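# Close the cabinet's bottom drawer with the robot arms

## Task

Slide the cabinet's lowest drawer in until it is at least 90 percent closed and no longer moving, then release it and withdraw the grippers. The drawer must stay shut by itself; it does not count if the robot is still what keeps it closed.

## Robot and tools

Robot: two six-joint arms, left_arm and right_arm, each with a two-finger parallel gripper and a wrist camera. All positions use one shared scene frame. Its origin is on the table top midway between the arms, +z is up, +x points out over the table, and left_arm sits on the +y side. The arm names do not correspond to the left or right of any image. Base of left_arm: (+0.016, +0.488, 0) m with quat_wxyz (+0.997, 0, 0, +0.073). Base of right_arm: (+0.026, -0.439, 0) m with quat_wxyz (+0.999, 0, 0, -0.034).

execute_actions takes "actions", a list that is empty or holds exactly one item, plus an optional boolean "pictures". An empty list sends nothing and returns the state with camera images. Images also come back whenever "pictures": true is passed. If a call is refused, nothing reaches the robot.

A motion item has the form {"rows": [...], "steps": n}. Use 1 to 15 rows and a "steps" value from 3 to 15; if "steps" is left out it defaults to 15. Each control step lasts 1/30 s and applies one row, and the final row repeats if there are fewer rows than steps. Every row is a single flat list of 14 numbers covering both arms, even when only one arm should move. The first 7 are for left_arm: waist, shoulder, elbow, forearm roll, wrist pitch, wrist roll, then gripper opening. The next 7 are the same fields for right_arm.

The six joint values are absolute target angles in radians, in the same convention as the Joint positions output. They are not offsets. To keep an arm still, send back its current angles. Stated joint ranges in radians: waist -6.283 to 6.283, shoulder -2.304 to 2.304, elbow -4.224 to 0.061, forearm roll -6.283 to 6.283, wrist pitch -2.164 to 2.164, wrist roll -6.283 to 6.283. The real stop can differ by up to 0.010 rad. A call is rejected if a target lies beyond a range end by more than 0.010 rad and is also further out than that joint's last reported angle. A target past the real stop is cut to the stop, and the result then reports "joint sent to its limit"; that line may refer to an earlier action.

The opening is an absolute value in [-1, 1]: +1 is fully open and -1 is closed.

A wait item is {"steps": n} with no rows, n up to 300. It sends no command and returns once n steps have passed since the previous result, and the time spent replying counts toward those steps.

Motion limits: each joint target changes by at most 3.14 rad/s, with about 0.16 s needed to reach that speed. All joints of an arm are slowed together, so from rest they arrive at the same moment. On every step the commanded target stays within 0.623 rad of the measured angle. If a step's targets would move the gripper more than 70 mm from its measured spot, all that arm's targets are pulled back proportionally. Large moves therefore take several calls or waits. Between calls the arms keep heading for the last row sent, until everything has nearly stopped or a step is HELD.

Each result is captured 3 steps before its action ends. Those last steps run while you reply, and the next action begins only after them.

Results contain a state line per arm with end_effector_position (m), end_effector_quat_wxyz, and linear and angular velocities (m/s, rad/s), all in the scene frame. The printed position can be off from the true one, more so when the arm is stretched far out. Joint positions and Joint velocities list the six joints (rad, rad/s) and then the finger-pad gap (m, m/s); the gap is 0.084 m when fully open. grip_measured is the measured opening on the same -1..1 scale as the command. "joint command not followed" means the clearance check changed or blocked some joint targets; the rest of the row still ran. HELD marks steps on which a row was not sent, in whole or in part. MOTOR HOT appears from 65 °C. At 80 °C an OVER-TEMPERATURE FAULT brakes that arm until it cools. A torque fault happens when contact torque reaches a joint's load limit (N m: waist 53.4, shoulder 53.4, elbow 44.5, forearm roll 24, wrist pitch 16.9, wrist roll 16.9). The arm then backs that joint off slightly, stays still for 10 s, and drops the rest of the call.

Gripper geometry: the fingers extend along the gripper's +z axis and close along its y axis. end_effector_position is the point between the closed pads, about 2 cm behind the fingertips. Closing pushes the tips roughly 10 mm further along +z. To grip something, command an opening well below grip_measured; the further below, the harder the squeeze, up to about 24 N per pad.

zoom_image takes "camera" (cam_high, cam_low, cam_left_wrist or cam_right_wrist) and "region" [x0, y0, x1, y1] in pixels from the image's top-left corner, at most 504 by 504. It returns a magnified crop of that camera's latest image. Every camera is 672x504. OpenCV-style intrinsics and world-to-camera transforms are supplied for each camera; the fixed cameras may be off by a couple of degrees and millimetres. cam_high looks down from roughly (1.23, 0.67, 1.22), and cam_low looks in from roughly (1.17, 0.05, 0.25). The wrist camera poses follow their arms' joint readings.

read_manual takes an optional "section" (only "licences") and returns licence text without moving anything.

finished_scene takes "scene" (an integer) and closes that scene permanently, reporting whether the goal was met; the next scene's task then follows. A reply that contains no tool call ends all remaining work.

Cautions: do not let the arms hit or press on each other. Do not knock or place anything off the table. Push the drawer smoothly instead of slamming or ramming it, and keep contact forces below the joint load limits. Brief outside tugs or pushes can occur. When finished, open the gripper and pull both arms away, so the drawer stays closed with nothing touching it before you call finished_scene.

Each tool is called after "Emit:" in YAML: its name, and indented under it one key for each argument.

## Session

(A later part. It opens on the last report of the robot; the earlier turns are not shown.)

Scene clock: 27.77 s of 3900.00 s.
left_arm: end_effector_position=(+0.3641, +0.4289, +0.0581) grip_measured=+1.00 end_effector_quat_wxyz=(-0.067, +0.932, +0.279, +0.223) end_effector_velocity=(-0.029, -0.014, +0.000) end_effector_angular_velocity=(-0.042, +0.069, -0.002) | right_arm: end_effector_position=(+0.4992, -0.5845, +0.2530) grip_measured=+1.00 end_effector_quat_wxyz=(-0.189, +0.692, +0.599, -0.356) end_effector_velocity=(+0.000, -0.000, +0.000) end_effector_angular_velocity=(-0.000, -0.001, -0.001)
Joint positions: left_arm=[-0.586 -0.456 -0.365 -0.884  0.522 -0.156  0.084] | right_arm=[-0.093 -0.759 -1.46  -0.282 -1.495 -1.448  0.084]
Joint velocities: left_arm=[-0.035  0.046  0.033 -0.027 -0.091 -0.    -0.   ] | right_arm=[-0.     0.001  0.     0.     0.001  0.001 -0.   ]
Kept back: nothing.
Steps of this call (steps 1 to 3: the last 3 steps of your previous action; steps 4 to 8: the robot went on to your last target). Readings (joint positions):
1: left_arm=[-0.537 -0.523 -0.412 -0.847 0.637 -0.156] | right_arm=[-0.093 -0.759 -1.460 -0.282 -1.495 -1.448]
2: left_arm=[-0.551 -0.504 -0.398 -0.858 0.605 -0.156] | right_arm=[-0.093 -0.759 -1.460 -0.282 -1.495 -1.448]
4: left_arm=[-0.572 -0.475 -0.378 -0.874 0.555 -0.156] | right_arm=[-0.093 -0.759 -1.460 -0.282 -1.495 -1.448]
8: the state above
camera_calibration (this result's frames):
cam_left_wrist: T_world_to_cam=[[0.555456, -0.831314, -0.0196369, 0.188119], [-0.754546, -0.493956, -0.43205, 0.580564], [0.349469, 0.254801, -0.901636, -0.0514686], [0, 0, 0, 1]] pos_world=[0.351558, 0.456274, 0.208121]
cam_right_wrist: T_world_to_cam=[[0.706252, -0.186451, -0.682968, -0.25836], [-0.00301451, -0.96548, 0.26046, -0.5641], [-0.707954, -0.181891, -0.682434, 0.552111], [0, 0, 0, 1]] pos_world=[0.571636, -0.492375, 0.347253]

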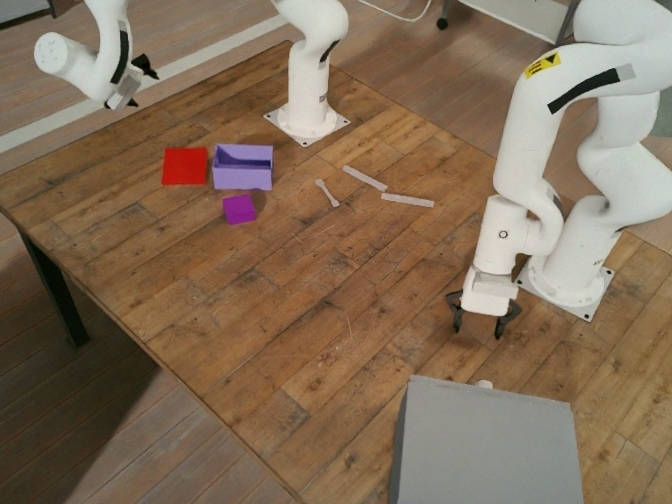

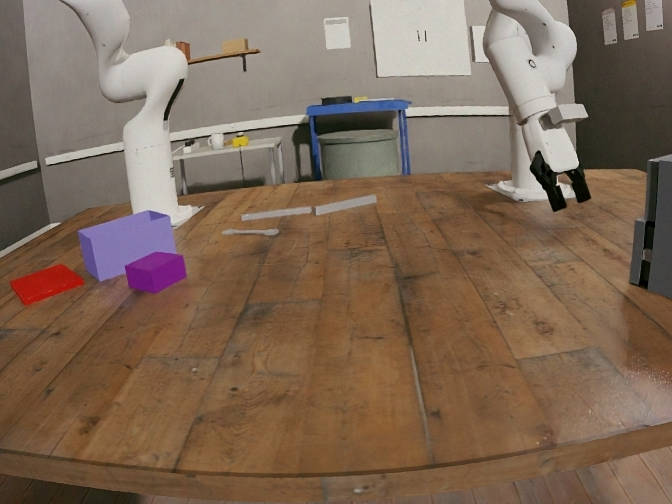

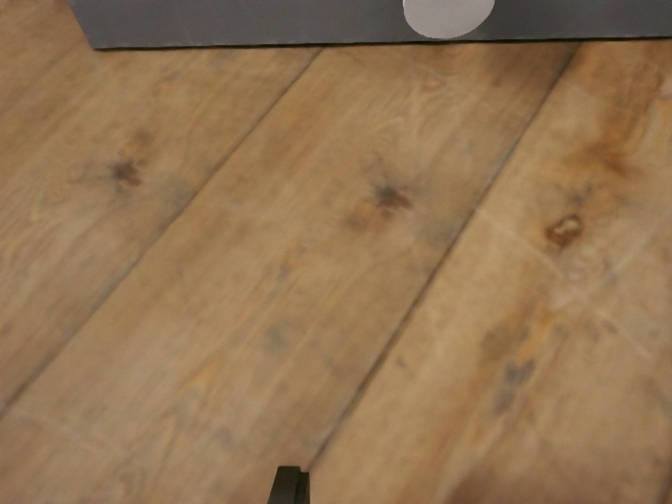

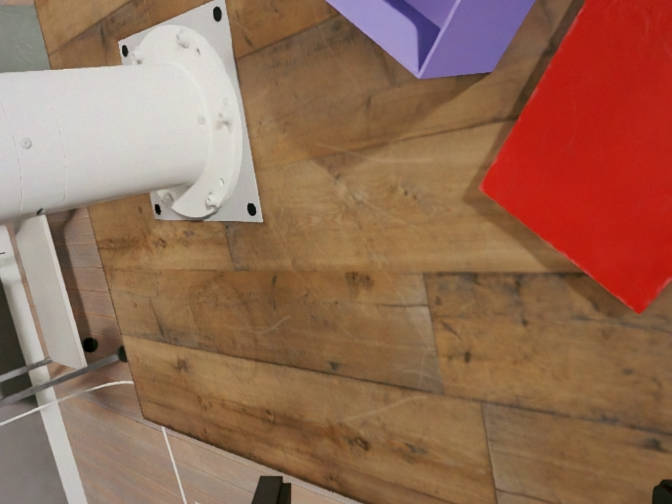

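Emit:
execute_actions:
  actions: []

Scene clock: 28.33 s of 3900.00 s.
left_arm: end_effector_position=(+0.3617, +0.4276, +0.0583) grip_measured=+1.00 end_effector_quat_wxyz=(-0.066, +0.932, +0.279, +0.220) end_effector_velocity=(+0.000, +0.000, +0.000) end_effector_angular_velocity=(+0.000, -0.000, +0.000) | right_arm: end_effector_position=(+0.4992, -0.5845, +0.2530) grip_measured=+1.00 end_effector_quat_wxyz=(-0.189, +0.692, +0.599, -0.356) end_effector_velocity=(+0.000, -0.000, +0.000) end_effector_angular_velocity=(-0.000, -0.000, -0.001)
Joint positions: left_arm=[-0.589 -0.452 -0.362 -0.887  0.515 -0.156  0.084] | right_arm=[-0.093 -0.759 -1.46  -0.282 -1.495 -1.448  0.084]
Joint velocities: left_arm=[ 0.  0.  0. -0.  0.  0. -0.] | right_arm=[-0.  0. -0.  0. -0.  0.  0.]
Kept back: nothing.
Steps of this call (steps 1 to 17: the robot went on to your last target). Readings (joint positions):
1: left_arm=[-0.586 -0.455 -0.364 -0.885 0.520 -0.156] | right_arm=[-0.093 -0.759 -1.460 -0.282 -1.495 -1.448]
2: left_arm=[-0.587 -0.454 -0.363 -0.885 0.518 -0.156] | right_arm=[-0.093 -0.759 -1.460 -0.282 -1.495 -1.448]
4: left_arm=[-0.588 -0.453 -0.363 -0.886 0.516 -0.156] | right_arm=[-0.093 -0.759 -1.460 -0.282 -1.495 -1.448]
8: left_arm=[-0.588 -0.452 -0.362 -0.886 0.515 -0.156] | right_arm=[-0.093 -0.759 -1.460 -0.282 -1.495 -1.448]
17: the state above
camera_calibration (this result's frames):
cam_left_wrist: T_world_to_cam=[[0.555101, -0.831553, -0.0195824, 0.188621], [-0.756982, -0.495284, -0.426229, 0.579363], [0.344733, 0.251424, -0.904403, -0.0468102], [0, 0, 0, 1]] pos_world=[0.350001, 0.455567, 0.2083]
cam_right_wrist: T_world_to_cam=[[0.706252, -0.186451, -0.682968, -0.258361], [-0.00301476, -0.96548, 0.26046, -0.5641], [-0.707955, -0.181891, -0.682434, 0.552111], [0, 0, 0, 1]] pos_world=[0.571636, -0.492375, 0.347253]

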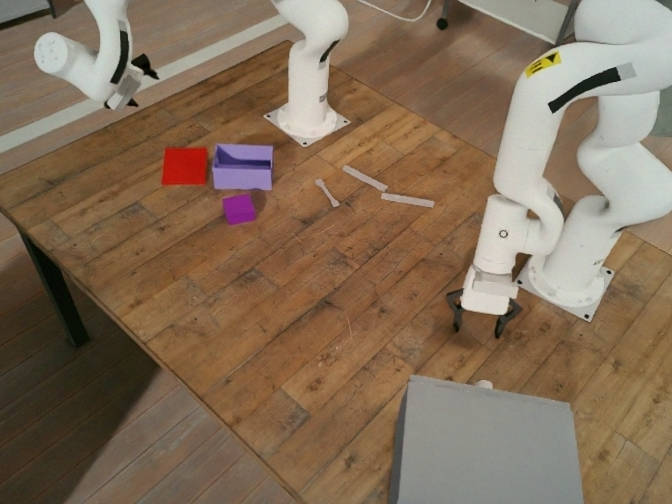

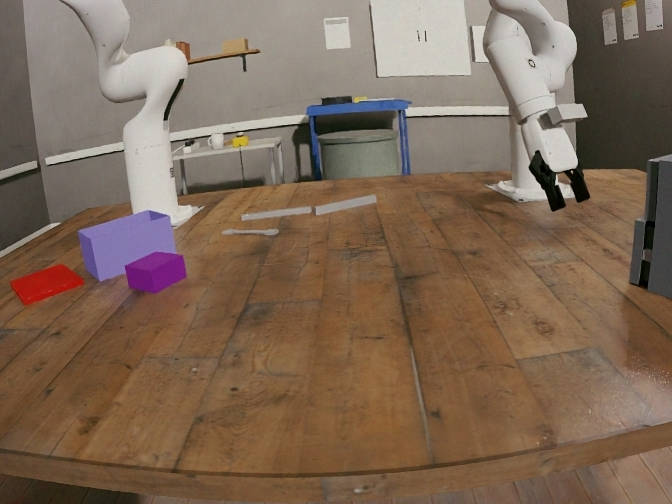

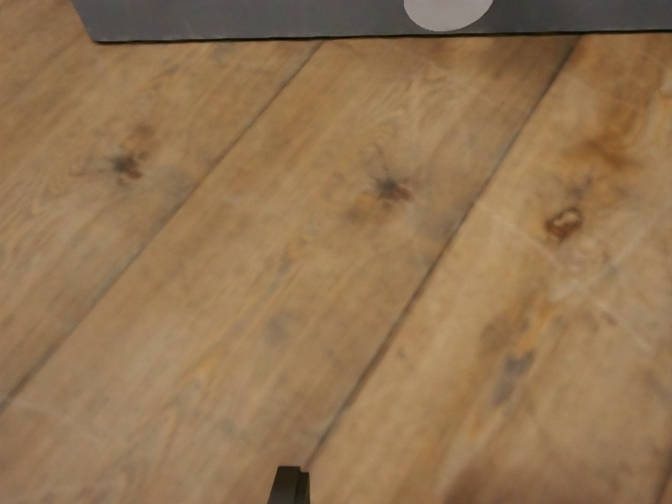

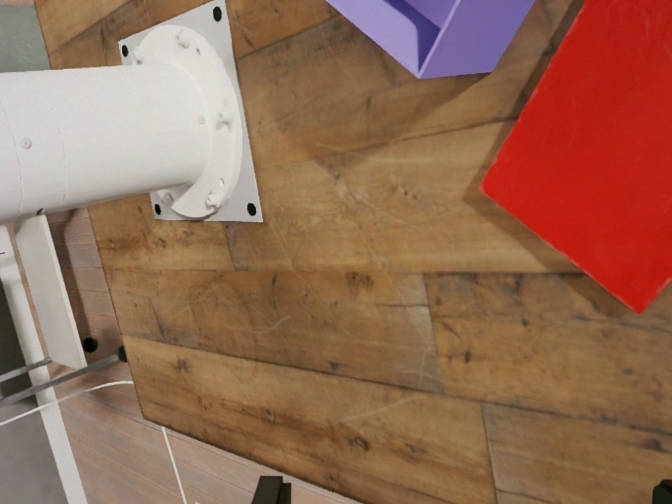

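Emit:
zoom_image:
  camera: "cam_low"
  region: [592, 150, 672, 310]

Region (592, 150, 672, 310) of cam_low's 672x504 image, scaled by 3.150, with more detail than that image has.

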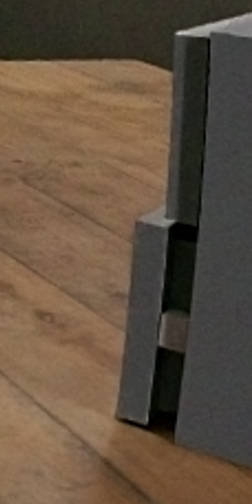

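Emit:
zoom_image:
  camera: "cam_low"
  region: [622, 200, 672, 250]

Emit:
zoom_image:
  camera: "cam_high"
  region: [380, 360, 600, 504]

Region (622, 200, 672, 250) of cam_low's 672x504 image, scaled by 10.080, with more detail than that image has.

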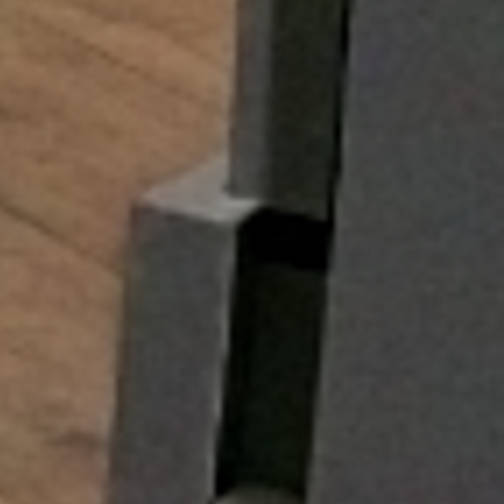

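Region (380, 360, 600, 504) of cam_high's 672x504 image, scaled by 2.291, with more detail than that image has; it fills the top 330 rows of this view, and the rest is white.

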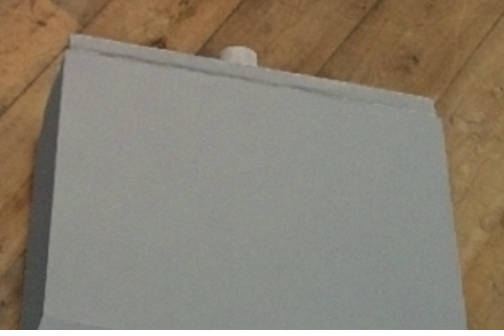

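Emit:
finished_scene:
  scene: 2

The scene is finished: the task was done.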